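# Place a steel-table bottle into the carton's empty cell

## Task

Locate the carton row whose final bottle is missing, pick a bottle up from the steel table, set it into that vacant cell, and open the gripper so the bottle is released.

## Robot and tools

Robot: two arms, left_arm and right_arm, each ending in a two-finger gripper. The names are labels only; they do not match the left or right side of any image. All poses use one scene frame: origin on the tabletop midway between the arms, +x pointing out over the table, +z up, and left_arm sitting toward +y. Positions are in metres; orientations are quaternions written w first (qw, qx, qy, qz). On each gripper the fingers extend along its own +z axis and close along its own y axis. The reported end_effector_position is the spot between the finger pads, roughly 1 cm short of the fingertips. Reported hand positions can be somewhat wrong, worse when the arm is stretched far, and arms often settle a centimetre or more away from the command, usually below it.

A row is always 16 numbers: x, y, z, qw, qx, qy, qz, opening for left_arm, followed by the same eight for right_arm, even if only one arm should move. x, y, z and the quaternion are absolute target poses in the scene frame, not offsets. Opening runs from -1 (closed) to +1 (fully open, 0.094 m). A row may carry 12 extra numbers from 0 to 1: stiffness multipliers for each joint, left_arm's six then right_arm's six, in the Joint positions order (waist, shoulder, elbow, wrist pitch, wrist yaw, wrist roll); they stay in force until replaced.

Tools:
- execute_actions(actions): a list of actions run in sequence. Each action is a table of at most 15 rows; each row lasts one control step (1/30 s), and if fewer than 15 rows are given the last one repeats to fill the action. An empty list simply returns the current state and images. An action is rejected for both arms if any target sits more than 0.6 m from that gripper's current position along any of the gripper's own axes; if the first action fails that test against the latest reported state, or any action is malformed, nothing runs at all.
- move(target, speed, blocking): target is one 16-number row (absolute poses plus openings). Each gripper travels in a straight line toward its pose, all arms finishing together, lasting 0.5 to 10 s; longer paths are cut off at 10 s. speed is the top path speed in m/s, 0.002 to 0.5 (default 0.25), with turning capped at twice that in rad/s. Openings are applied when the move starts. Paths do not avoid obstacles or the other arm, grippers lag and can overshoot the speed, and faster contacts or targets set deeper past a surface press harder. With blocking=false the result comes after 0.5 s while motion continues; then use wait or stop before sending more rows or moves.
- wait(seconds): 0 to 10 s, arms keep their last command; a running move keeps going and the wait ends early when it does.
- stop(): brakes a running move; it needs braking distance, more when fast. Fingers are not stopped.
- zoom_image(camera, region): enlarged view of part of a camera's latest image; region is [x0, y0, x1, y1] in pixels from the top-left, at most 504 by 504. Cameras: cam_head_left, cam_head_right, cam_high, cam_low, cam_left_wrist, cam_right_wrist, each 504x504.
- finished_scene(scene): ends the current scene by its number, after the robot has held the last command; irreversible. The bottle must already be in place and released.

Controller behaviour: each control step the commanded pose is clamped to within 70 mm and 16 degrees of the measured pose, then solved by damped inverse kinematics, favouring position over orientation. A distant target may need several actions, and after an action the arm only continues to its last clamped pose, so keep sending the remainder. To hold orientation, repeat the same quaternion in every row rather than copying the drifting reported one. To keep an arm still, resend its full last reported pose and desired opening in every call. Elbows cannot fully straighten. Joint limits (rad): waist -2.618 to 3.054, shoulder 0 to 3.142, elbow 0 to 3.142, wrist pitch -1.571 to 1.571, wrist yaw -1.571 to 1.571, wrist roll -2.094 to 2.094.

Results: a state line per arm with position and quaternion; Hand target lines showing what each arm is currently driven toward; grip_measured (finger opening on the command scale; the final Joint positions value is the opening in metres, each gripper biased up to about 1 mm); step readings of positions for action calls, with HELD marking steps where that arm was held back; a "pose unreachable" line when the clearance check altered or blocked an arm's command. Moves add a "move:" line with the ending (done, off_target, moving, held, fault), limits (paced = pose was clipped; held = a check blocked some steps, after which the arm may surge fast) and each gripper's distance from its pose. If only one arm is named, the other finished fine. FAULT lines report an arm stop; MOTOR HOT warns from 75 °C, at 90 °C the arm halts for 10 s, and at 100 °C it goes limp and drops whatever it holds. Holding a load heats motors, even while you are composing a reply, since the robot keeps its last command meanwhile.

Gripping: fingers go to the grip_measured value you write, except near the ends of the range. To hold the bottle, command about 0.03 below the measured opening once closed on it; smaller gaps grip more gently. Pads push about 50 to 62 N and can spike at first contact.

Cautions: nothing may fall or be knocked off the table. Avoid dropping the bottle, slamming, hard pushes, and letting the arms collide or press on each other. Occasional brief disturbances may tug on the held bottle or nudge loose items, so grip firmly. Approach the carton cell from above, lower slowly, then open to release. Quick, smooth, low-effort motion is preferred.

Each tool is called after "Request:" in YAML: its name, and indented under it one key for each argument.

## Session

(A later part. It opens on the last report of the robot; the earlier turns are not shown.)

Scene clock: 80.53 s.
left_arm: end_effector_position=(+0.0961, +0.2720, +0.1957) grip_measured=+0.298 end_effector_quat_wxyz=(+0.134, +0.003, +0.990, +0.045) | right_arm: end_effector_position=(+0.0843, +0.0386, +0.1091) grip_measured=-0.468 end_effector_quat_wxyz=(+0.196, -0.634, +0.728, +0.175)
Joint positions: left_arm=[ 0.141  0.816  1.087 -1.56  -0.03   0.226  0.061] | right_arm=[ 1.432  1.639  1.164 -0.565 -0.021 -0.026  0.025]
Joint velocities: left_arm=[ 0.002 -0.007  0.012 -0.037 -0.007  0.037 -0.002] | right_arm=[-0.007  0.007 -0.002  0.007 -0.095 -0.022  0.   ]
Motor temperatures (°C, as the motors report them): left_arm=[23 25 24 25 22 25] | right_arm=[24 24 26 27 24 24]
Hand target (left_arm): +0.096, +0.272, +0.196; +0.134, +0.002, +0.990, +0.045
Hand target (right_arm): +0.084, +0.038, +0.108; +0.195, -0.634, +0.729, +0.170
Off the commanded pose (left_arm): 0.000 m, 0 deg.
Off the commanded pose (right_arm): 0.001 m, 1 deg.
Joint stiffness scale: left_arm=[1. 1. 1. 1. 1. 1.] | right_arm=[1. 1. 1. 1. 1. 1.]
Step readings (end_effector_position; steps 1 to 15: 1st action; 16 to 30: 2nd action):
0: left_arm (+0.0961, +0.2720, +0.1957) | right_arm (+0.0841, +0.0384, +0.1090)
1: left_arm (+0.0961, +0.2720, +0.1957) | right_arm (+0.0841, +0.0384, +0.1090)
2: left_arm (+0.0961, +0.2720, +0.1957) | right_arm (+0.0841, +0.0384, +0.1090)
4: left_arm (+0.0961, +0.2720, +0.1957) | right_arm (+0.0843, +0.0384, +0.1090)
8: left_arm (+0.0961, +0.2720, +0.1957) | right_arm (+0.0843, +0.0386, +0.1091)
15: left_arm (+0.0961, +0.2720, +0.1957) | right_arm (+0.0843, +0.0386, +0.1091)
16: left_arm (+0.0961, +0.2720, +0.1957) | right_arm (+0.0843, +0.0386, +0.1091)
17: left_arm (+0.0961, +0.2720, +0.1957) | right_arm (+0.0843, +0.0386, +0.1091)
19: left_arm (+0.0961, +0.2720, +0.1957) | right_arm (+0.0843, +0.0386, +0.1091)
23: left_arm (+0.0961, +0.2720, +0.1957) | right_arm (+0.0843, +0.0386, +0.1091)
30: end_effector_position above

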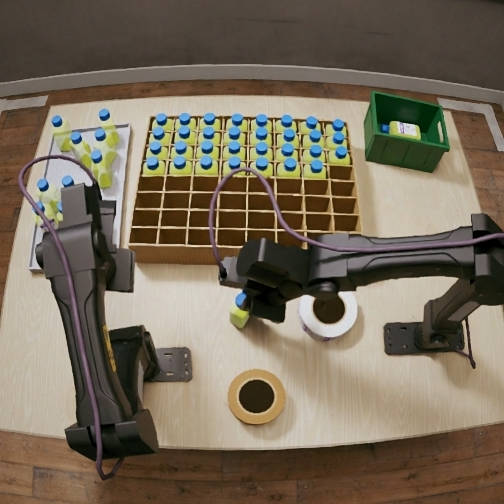

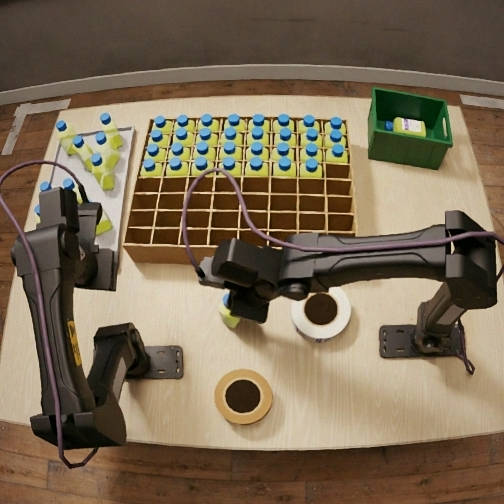

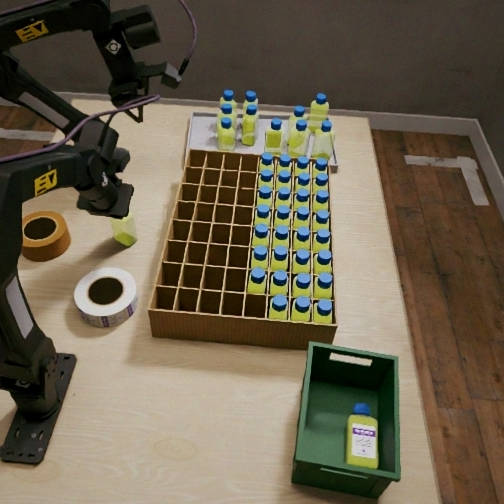

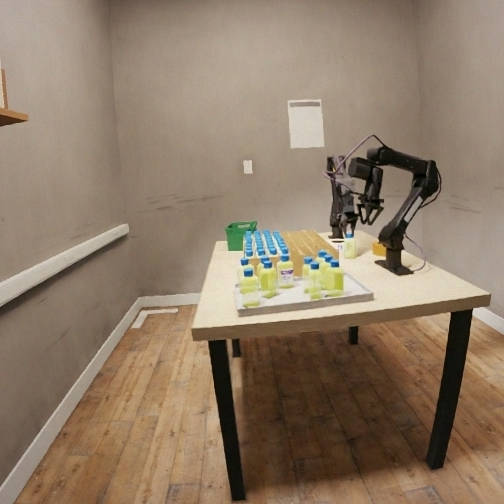

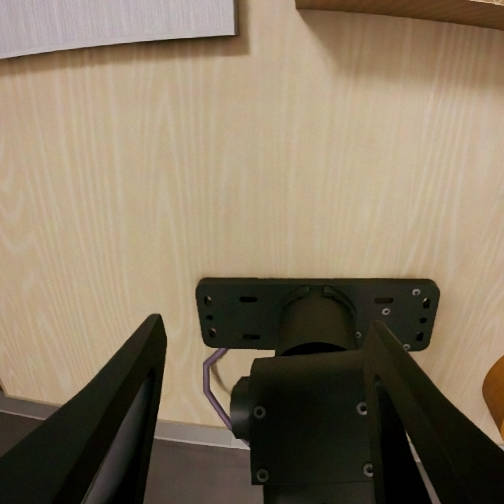

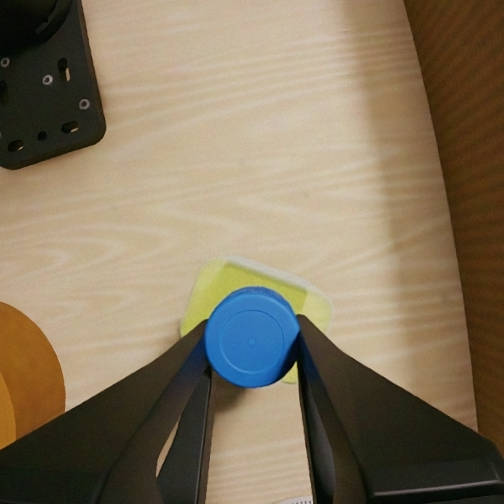

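Request:
move:
  target: [0.0961, 0.2721, 0.1957, 0.134, 0.002, 0.990, 0.045, 0.3, 0.10, 0.005, 0.245, 0.2218, -0.4974, 0.8280, 0.1333, -0.54]
  speed: 0.25

Request:
move:
  target: [0.0961, 0.2721, 0.1957, 0.134, 0.002, 0.990, 0.045, 0.3, 0.355, -0.18, 0.245, 0.2556, -0.1511, 0.9540, 0.0405, -0.54]
  speed: 0.3

Scene clock: 84.13 s.
left_arm: end_effector_position=(+0.0961, +0.2720, +0.1957) grip_measured=+0.298 end_effector_quat_wxyz=(+0.134, +0.003, +0.990, +0.045) | right_arm: end_effector_position=(+0.0986, -0.0007, +0.2334) grip_measured=-0.468 end_effector_quat_wxyz=(+0.208, -0.501, +0.830, +0.130)
Joint positions: left_arm=[ 0.141  0.816  1.087 -1.56  -0.03   0.226  0.061] | right_arm=[ 1.46   1.562  1.604 -1.14   0.154  0.305  0.025]
Joint velocities: left_arm=[ 0.002  0.002 -0.002  0.022 -0.007 -0.007  0.001] | right_arm=[-0.007 -0.012 -0.007 -0.051  0.037 -0.051 -0.001]
Motor temperatures (°C, as the motors report them): left_arm=[23 25 24 25 22 25] | right_arm=[24 24 26 27 24 24]
Hand target (left_arm): +0.096, +0.272, +0.196; +0.134, +0.002, +0.990, +0.045
Hand target (right_arm): +0.099, +0.002, +0.244; +0.221, -0.497, +0.828, +0.134
Off the commanded pose (left_arm): 0.000 m, 0 deg.
Off the commanded pose (right_arm): 0.013 m, 2 deg.
Joint stiffness scale: left_arm=[1. 1. 1. 1. 1. 1.] | right_arm=[1. 1. 1. 1. 1. 1.]
move: off_target (right_arm)

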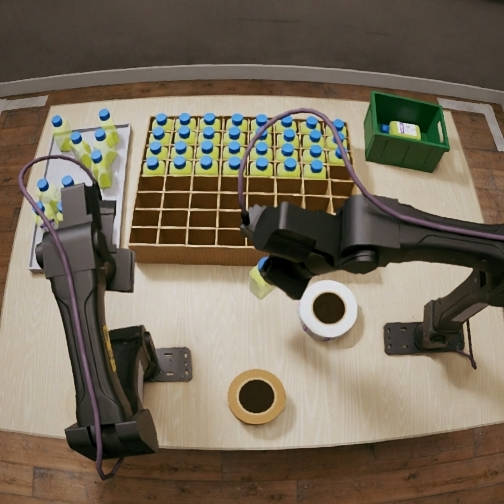

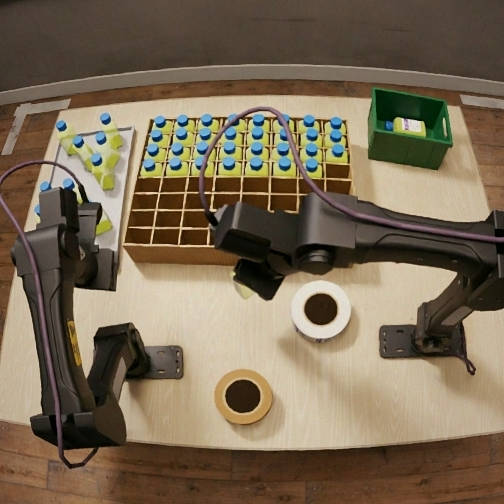

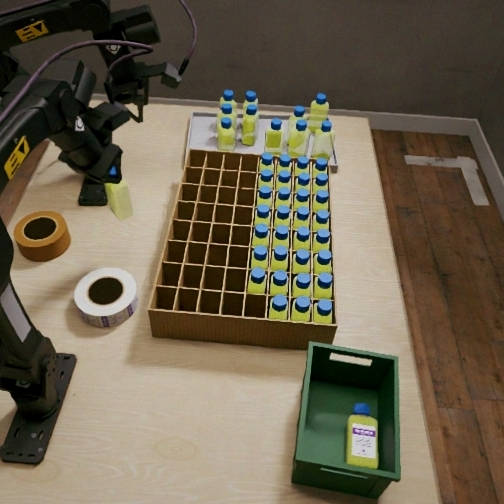

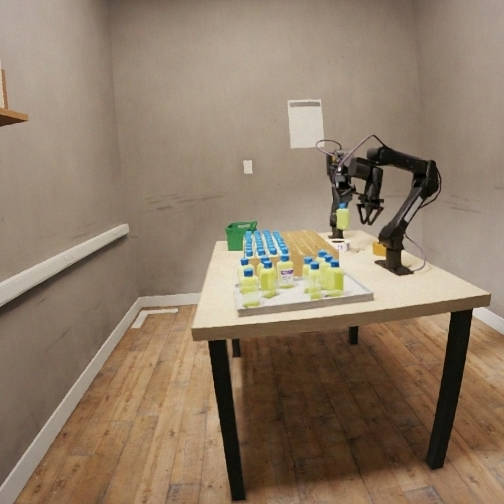

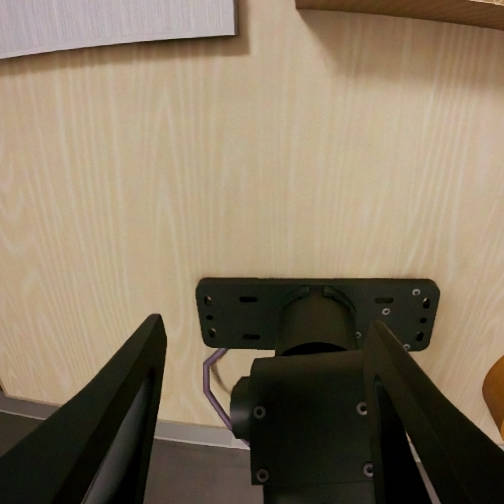

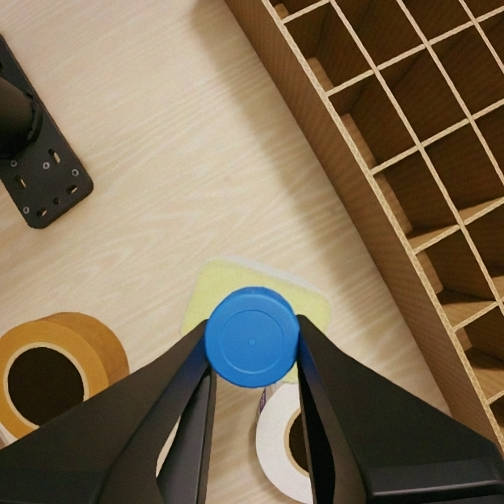

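Scene clock: 85.83 s.
left_arm: end_effector_position=(+0.0961, +0.2720, +0.1957) grip_measured=+0.298 end_effector_quat_wxyz=(+0.134, +0.003, +0.990, +0.045) | right_arm: end_effector_position=(+0.3479, -0.1876, +0.2308) grip_measured=-0.468 end_effector_quat_wxyz=(+0.244, -0.152, +0.958, +0.025)
Joint positions: left_arm=[ 0.141  0.816  1.087 -1.56  -0.03   0.226  0.061] | right_arm=[ 0.592  1.556  1.587 -1.126  0.141  0.213  0.025]
Joint velocities: left_arm=[ 0.002  0.002  0.012 -0.007 -0.022 -0.081 -0.   ] | right_arm=[-0.012 -0.007  0.012 -0.022  0.007 -0.022 -0.001]
Motor temperatures (°C, as the motors report them): left_arm=[23 25 24 25 22 25] | right_arm=[24 24 26 27 24 24]
Hand target (left_arm): +0.096, +0.272, +0.196; +0.134, +0.002, +0.990, +0.045
Hand target (right_arm): +0.356, -0.182, +0.246; +0.268, -0.152, +0.951, +0.036
Off the commanded pose (left_arm): 0.000 m, 0 deg.
Off the commanded pose (right_arm): 0.018 m, 2 deg.
Joint stiffness scale: left_arm=[1. 1. 1. 1. 1. 1.] | right_arm=[1. 1. 1. 1. 1. 1.]
move: off_target (right_arm)

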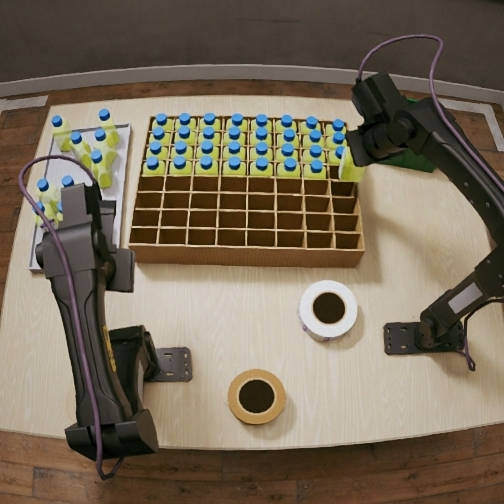

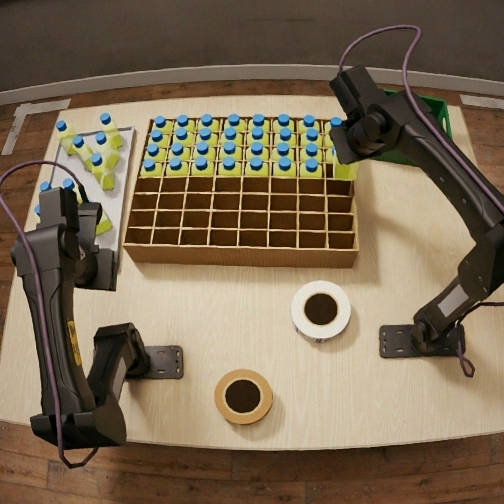

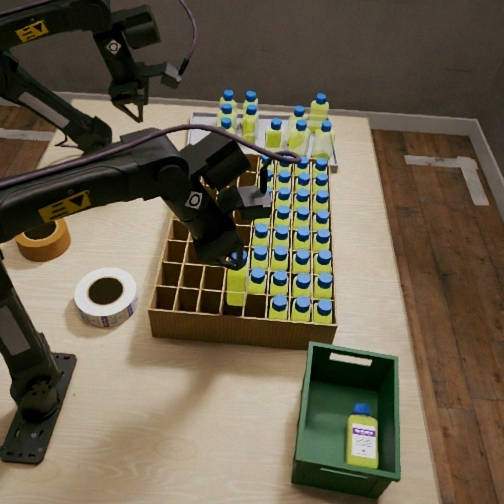

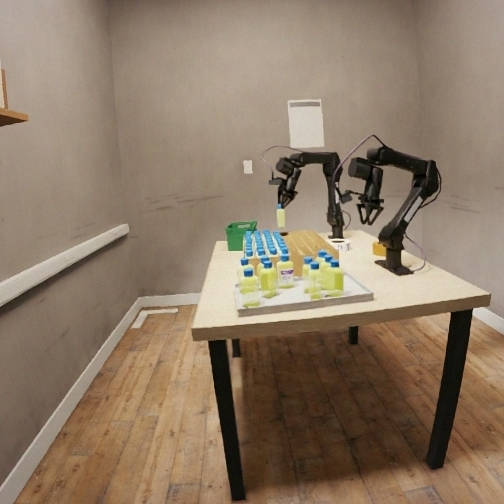

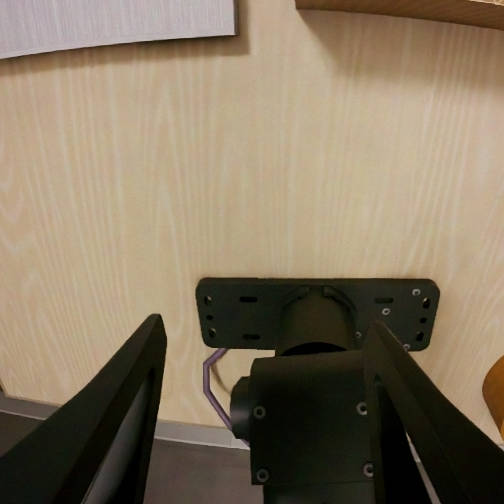

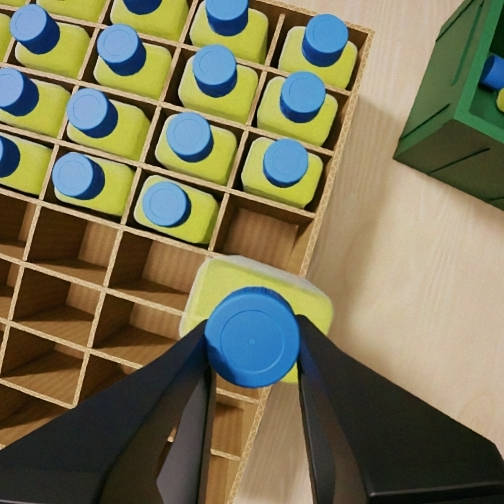

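Request:
move:
  target: [0.0961, 0.2721, 0.1957, 0.134, 0.002, 0.990, 0.045, 0.3, 0.388, -0.183, 0.232, 0.2556, -0.1511, 0.9540, 0.0405, -0.54]
  speed: 0.1

Scene clock: 89.73 s.
left_arm: end_effector_position=(+0.0961, +0.2720, +0.1957) grip_measured=+0.298 end_effector_quat_wxyz=(+0.134, +0.003, +0.990, +0.045) | right_arm: end_effector_position=(+0.3773, -0.1881, +0.2196) grip_measured=-0.468 end_effector_quat_wxyz=(+0.233, -0.152, +0.960, +0.029)
Joint positions: left_arm=[ 0.141  0.816  1.087 -1.56  -0.03   0.226  0.061] | right_arm=[ 0.533  1.657  1.655 -1.105  0.1    0.165  0.025]
Joint velocities: left_arm=[-0.007  0.002 -0.007 -0.037 -0.007 -0.007  0.001] | right_arm=[ 0.012  0.002 -0.017  0.037  0.007 -0.051 -0.001]
Motor temperatures (°C, as the motors report them): left_arm=[23 25 24 25 22 25] | right_arm=[24 24 26 27 24 24]
Hand target (left_arm): +0.096, +0.272, +0.196; +0.134, +0.002, +0.990, +0.045
Hand target (right_arm): +0.388, -0.184, +0.233; +0.257, -0.151, +0.954, +0.040
Off the commanded pose (left_arm): 0.000 m, 0 deg.
Off the commanded pose (right_arm): 0.017 m, 3 deg.
Joint stiffness scale: left_arm=[1. 1. 1. 1. 1. 1.] | right_arm=[1. 1. 1. 1. 1. 1.]
move: off_target (right_arm)

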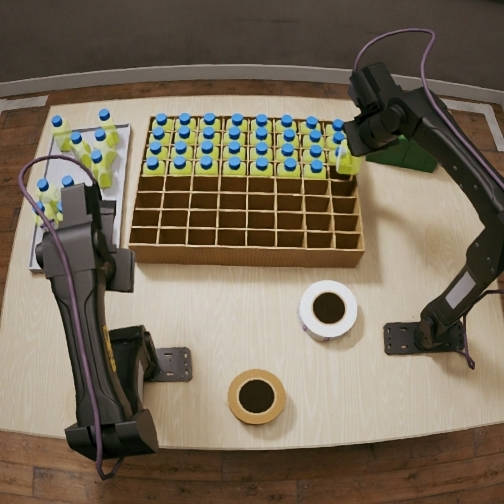

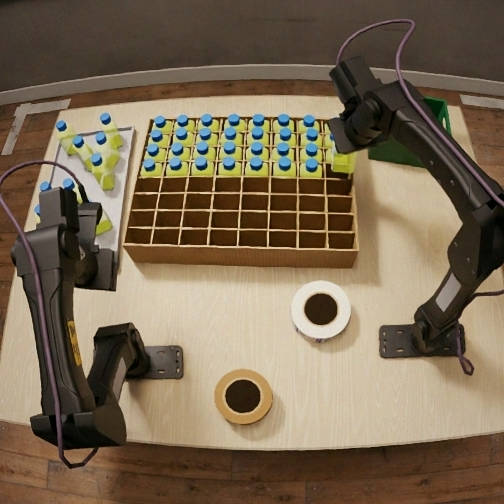

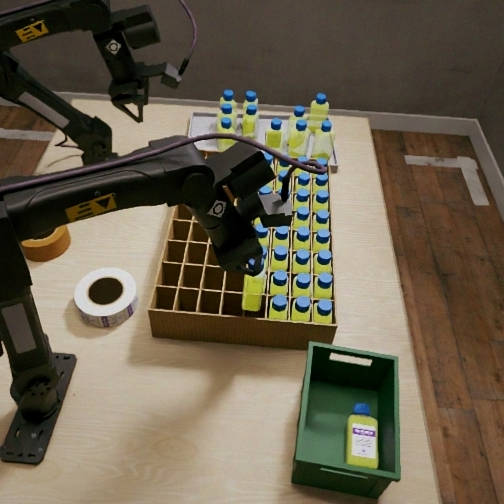

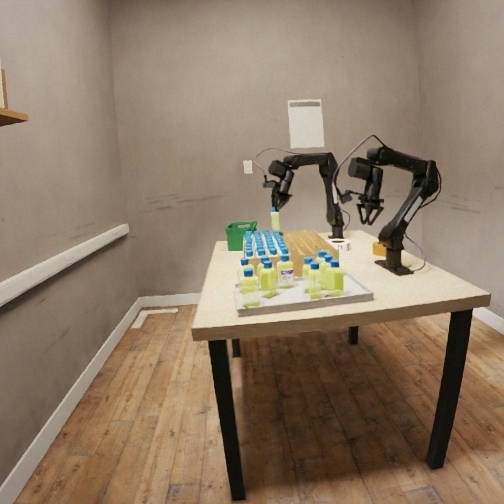

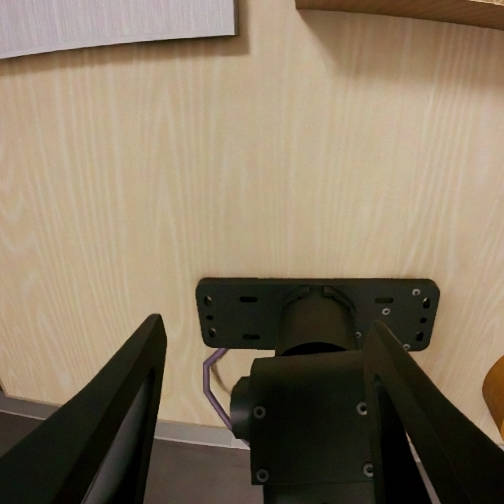

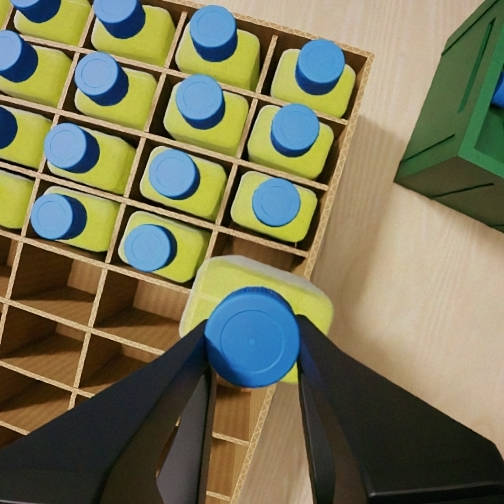

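Request:
zoom_image:
  camera: "cam_high"
  region: [200, 230, 340, 350]

Request:
zoom_image:
  camera: "cam_head_left"
  region: [290, 120, 390, 210]

Request:
zoom_image:
  camera: "cam_head_right"
  region: [290, 120, 390, 210]

Region (200, 230, 340, 350) of cam_high's 504x504 image, scaled by 3.600, with more detail than that image has; it fills the top 432 rows of this view, and the rest is white.

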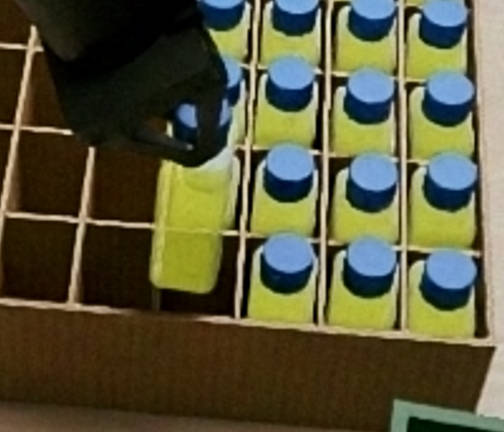

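Region (290, 120, 390, 210) of cam_head_left's 504x504 image, scaled by 5.040, with more detail than that image has; it fills the top 454 rows of this view, and the rest is white.

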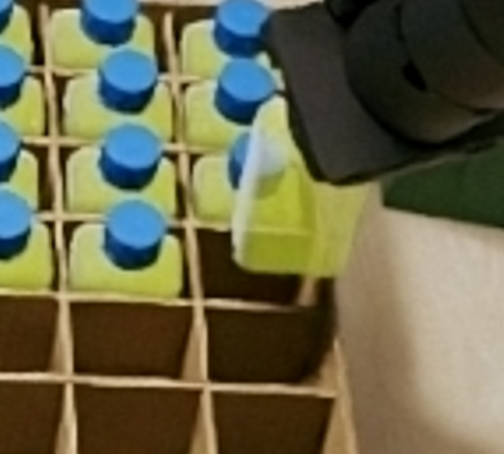

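Region (290, 120, 390, 210) of cam_head_right's 504x504 image, scaled by 5.040, with more detail than that image has; it fills the top 454 rows of this view, and the rest is white.

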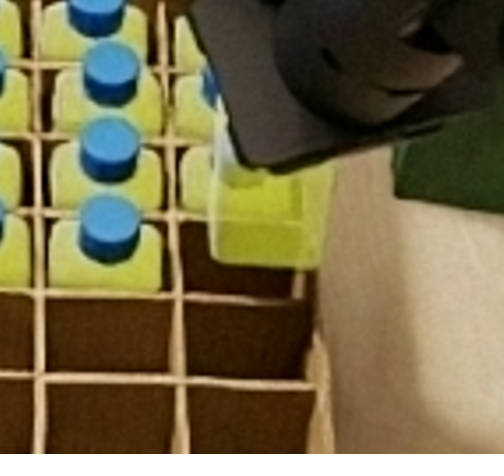

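Request:
move:
  target: [0.0961, 0.2721, 0.1957, 0.134, 0.002, 0.990, 0.045, 0.3, 0.392, -0.178, 0.214, 0.2888, -0.1496, 0.9445, 0.0457, -0.54]
  speed: 0.06

Scene clock: 93.47 s.
left_arm: end_effector_position=(+0.0961, +0.2720, +0.1957) grip_measured=+0.298 end_effector_quat_wxyz=(+0.134, +0.003, +0.990, +0.045) | right_arm: end_effector_position=(+0.3904, -0.1805, +0.2005) grip_measured=-0.468 end_effector_quat_wxyz=(+0.262, -0.150, +0.953, +0.040)
Joint positions: left_arm=[ 0.141  0.816  1.087 -1.56  -0.03   0.226  0.061] | right_arm=[ 0.533  1.642  1.531 -0.932  0.099  0.164  0.025]
Joint velocities: left_arm=[ 0.007 -0.002 -0.007  0.007  0.095 -0.051  0.   ] | right_arm=[-0.012  0.007  0.012 -0.066  0.066 -0.007 -0.   ]
Motor temperatures (°C, as the motors report them): left_arm=[23 25 24 25 22 25] | right_arm=[24 25 26 28 24 24]
Hand target (left_arm): +0.096, +0.272, +0.196; +0.134, +0.002, +0.990, +0.045
Hand target (right_arm): +0.392, -0.178, +0.215; +0.288, -0.150, +0.945, +0.046
Off the commanded pose (left_arm): 0.000 m, 0 deg.
Off the commanded pose (right_arm): 0.014 m, 3 deg.
Joint stiffness scale: left_arm=[1. 1. 1. 1. 1. 1.] | right_arm=[1. 1. 1. 1. 1. 1.]
move: off_target (right_arm)

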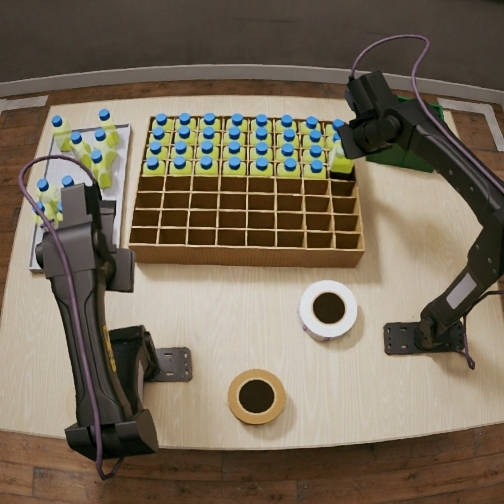

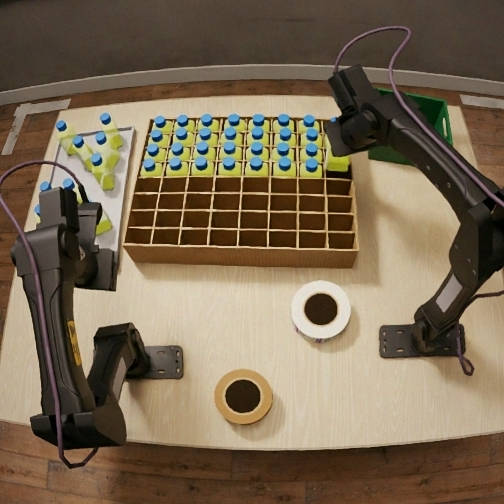

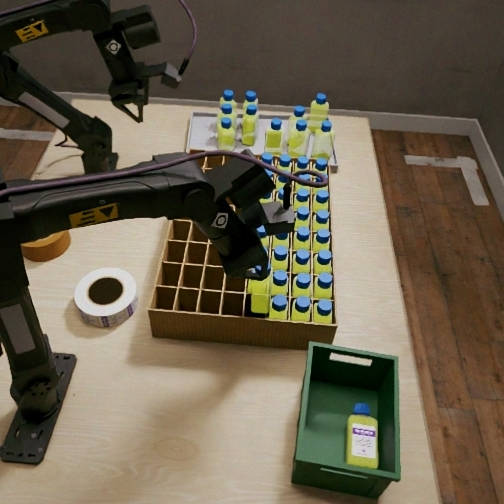

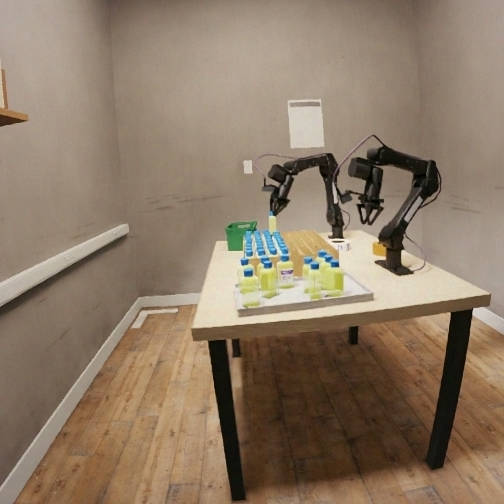

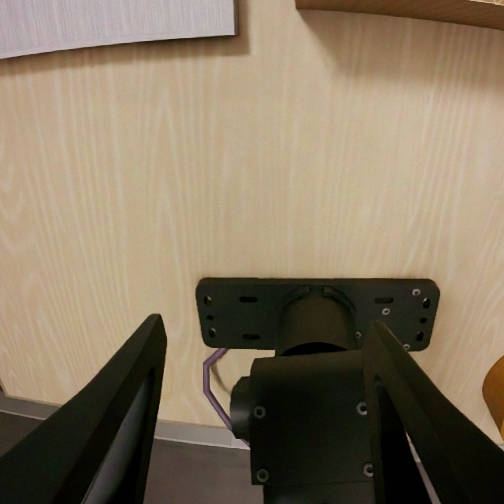

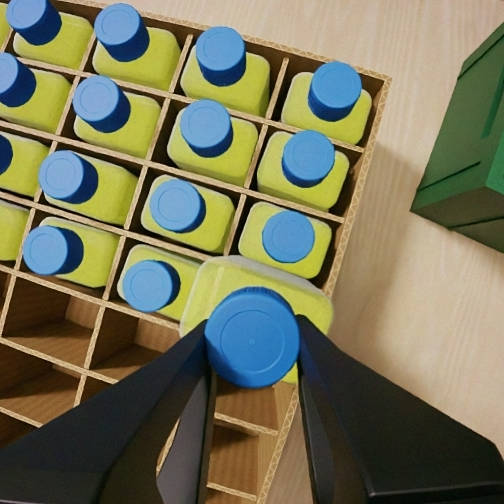

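Request:
zoom_image:
  camera: "cam_high"
  region: [200, 230, 340, 350]

Request:
zoom_image:
  camera: "cam_head_left"
  region: [290, 120, 390, 210]

Request:
zoom_image:
  camera: "cam_head_right"
  region: [290, 120, 390, 210]

Region (200, 230, 340, 350) of cam_high's 504x504 image, scaled by 3.600, with more detail than that image has; it fills the top 432 rows of this view, and the rest is white.

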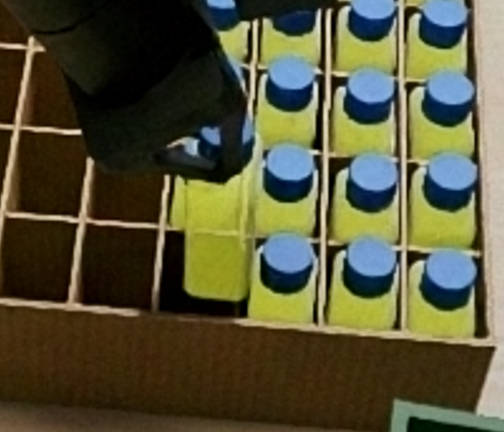

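Region (290, 120, 390, 210) of cam_head_left's 504x504 image, scaled by 5.040, with more detail than that image has; it fills the top 454 rows of this view, and the rest is white.

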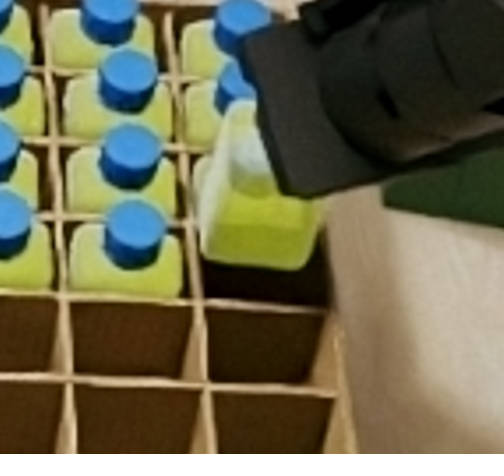

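Region (290, 120, 390, 210) of cam_head_right's 504x504 image, scaled by 5.040, with more detail than that image has; it fills the top 454 rows of this view, and the rest is white.

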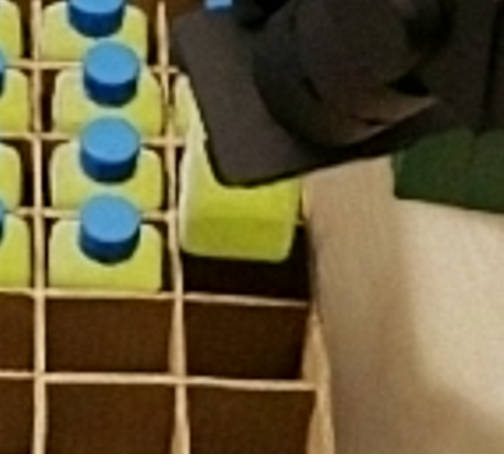

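Request:
move:
  target: [0.0961, 0.2721, 0.1957, 0.134, 0.002, 0.990, 0.045, 0.3, 0.377, -0.184, 0.217, 0.2888, -0.1496, 0.9445, 0.0457, -0.54]
  speed: 0.04

Request:
zoom_image:
  camera: "cam_high"
  region: [200, 230, 340, 350]

Request:
zoom_image:
  camera: "cam_head_left"
  region: [290, 120, 390, 210]

Request:
zoom_image:
  camera: "cam_head_right"
  region: [290, 120, 390, 210]

Scene clock: 96.10 s.
left_arm: end_effector_position=(+0.0961, +0.2720, +0.1957) grip_measured=+0.298 end_effector_quat_wxyz=(+0.134, +0.003, +0.990, +0.045) | right_arm: end_effector_position=(+0.3770, -0.1844, +0.2068) grip_measured=-0.468 end_effector_quat_wxyz=(+0.269, -0.153, +0.950, +0.044)
Joint positions: left_arm=[ 0.141  0.816  1.087 -1.56  -0.03   0.226  0.061] | right_arm=[ 0.541  1.579  1.483 -0.931  0.099  0.164  0.025]
Joint velocities: left_arm=[ 0.002 -0.007 -0.007  0.007  0.007  0.051 -0.   ] | right_arm=[-0.002  0.012 -0.017  0.037 -0.007 -0.066 -0.001]
Motor temperatures (°C, as the motors report them): left_arm=[23 25 24 25 22 25] | right_arm=[24 25 26 28 24 24]
Hand target (left_arm): +0.096, +0.272, +0.196; +0.134, +0.002, +0.990, +0.045
Hand target (right_arm): +0.377, -0.184, +0.217; +0.288, -0.150, +0.945, +0.046
Off the commanded pose (left_arm): 0.000 m, 0 deg.
Off the commanded pose (right_arm): 0.010 m, 2 deg.
Joint stiffness scale: left_arm=[1. 1. 1. 1. 1. 1.] | right_arm=[1. 1. 1. 1. 1. 1.]
move: done

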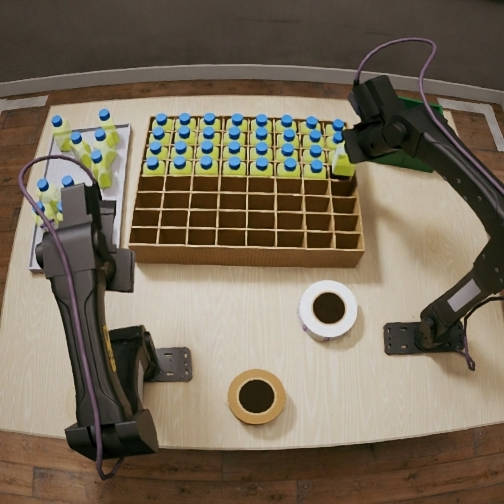

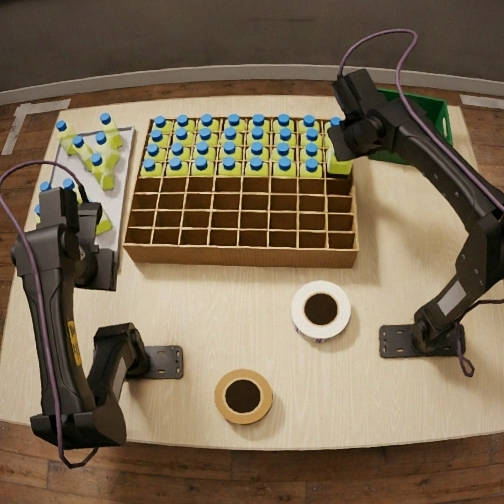

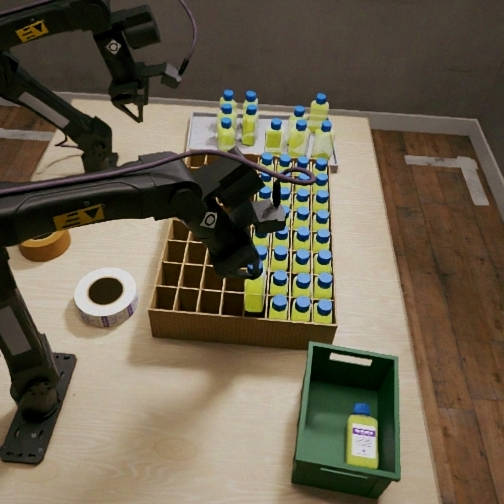

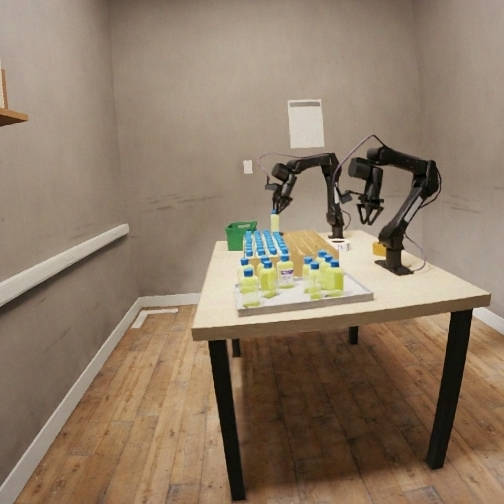

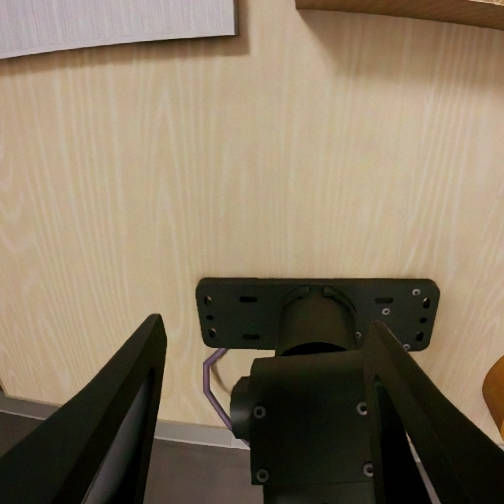

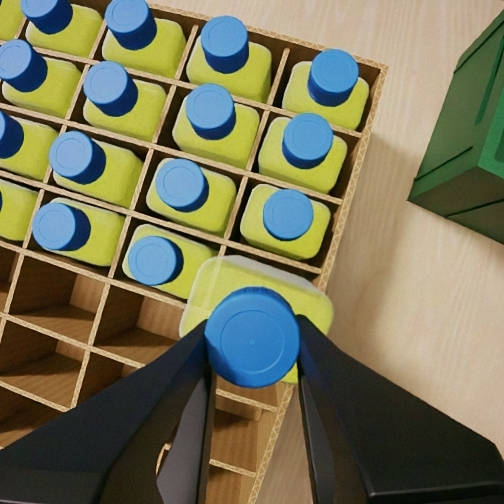

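Region (200, 230, 340, 350) of cam_high's 504x504 image, scaled by 3.600, with more detail than that image has; it fills the top 432 rows of this view, and the rest is white.

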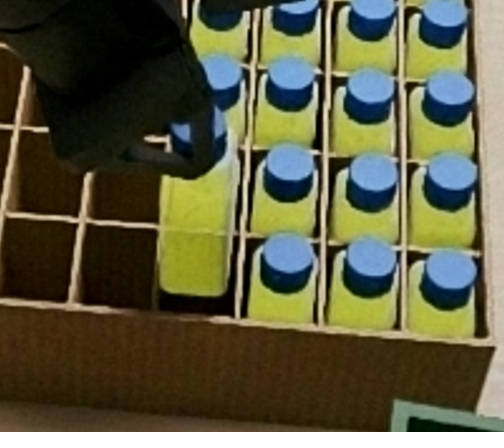

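Region (290, 120, 390, 210) of cam_head_left's 504x504 image, scaled by 5.040, with more detail than that image has; it fills the top 454 rows of this view, and the rest is white.

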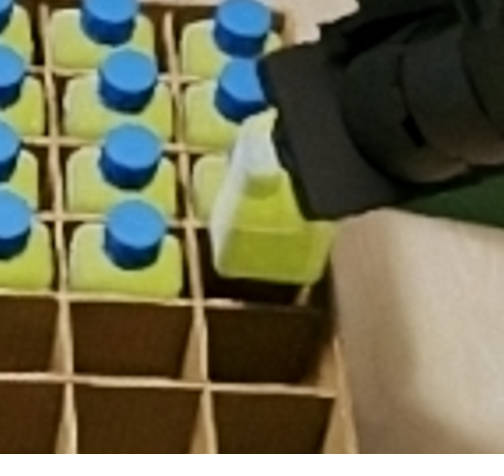

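Region (290, 120, 390, 210) of cam_head_right's 504x504 image, scaled by 5.040, with more detail than that image has; it fills the top 454 rows of this view, and the rest is white.

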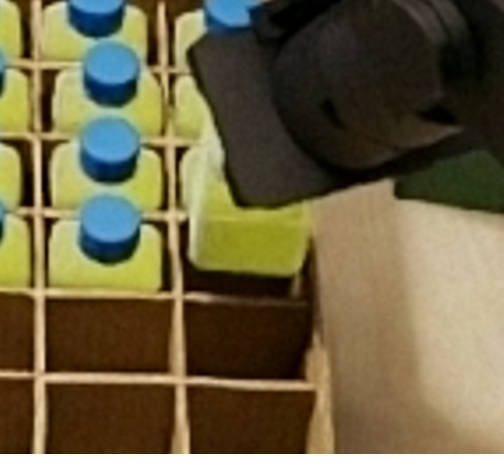

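Request:
move:
  target: [0.0961, 0.2721, 0.1957, 0.134, 0.002, 0.990, 0.045, 0.3, 0.378, -0.1835, 0.127, 0.2888, -0.1496, 0.9445, 0.0457, -0.54]
  speed: 0.07

Request:
zoom_image:
  camera: "cam_high"
  region: [200, 230, 340, 350]

Scene clock: 98.20 s.
left_arm: end_effector_position=(+0.0961, +0.2720, +0.1957) grip_measured=+0.298 end_effector_quat_wxyz=(+0.134, +0.003, +0.990, +0.045) | right_arm: end_effector_position=(+0.3803, -0.1850, +0.1247) grip_measured=-0.468 end_effector_quat_wxyz=(+0.281, -0.150, +0.947, +0.042)
Joint positions: left_arm=[ 0.141  0.816  1.087 -1.56  -0.03   0.226  0.061] | right_arm=[ 0.541  1.579  1.143 -0.567  0.111  0.164  0.025]
Joint velocities: left_arm=[-0.017 -0.002 -0.007  0.037 -0.007 -0.022 -0.   ] | right_arm=[-0.007 -0.002 -0.002 -0.022 -0.022  0.022 -0.001]
Motor temperatures (°C, as the motors report them): left_arm=[23 25 24 25 22 25] | right_arm=[24 25 26 28 24 24]
Hand target (left_arm): +0.096, +0.272, +0.196; +0.134, +0.002, +0.990, +0.045
Hand target (right_arm): +0.379, -0.183, +0.127; +0.289, -0.150, +0.945, +0.046
Off the commanded pose (left_arm): 0.000 m, 0 deg.
Off the commanded pose (right_arm): 0.004 m, 1 deg.
Joint stiffness scale: left_arm=[1. 1. 1. 1. 1. 1.] | right_arm=[1. 1. 1. 1. 1. 1.]
move: done

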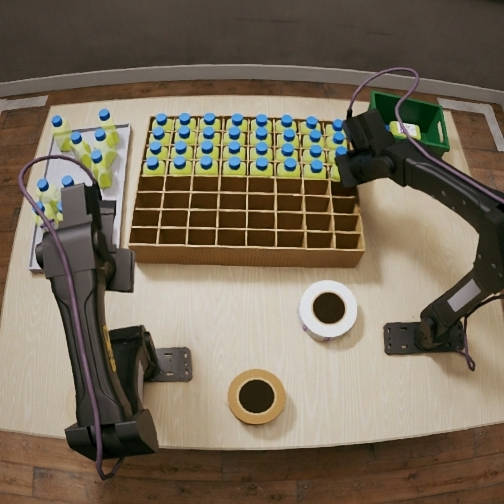

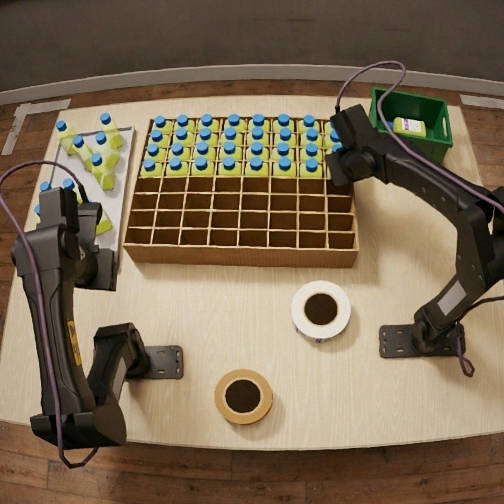

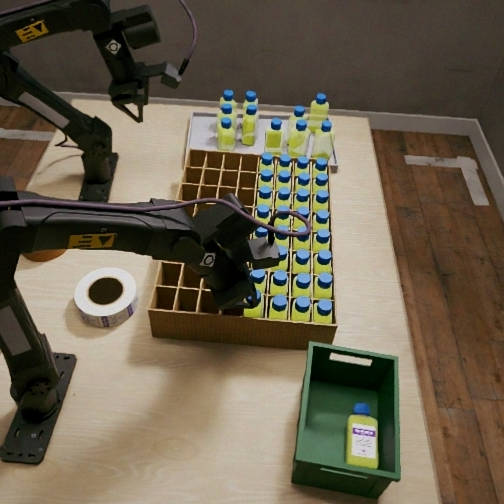

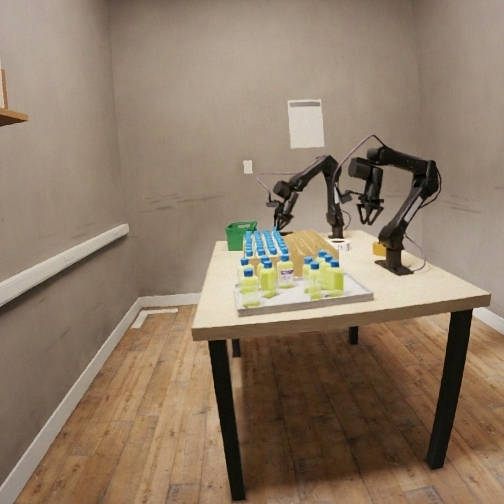

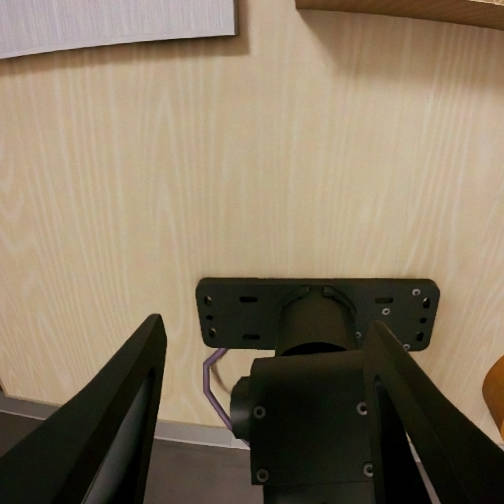

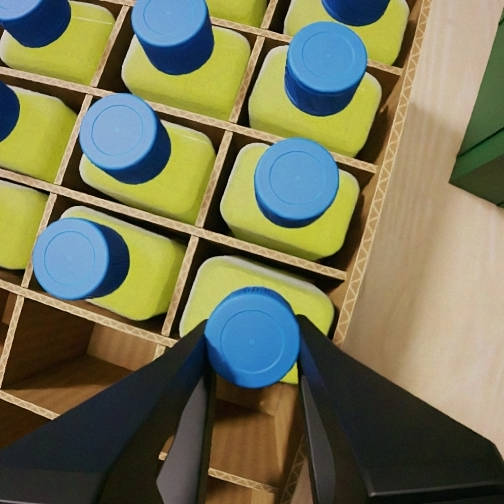

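Region (200, 230, 340, 350) of cam_high's 504x504 image, scaled by 3.600, with more detail than that image has; it fills the top 432 rows of this view, and the rest is white.

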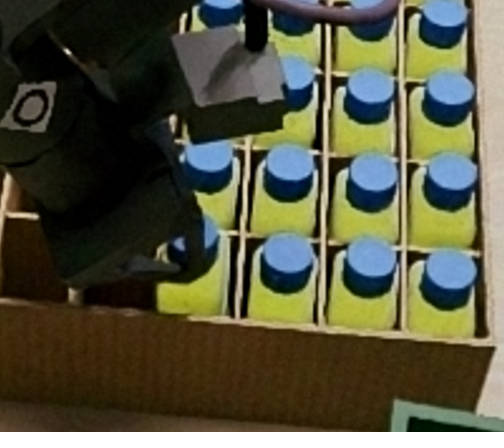

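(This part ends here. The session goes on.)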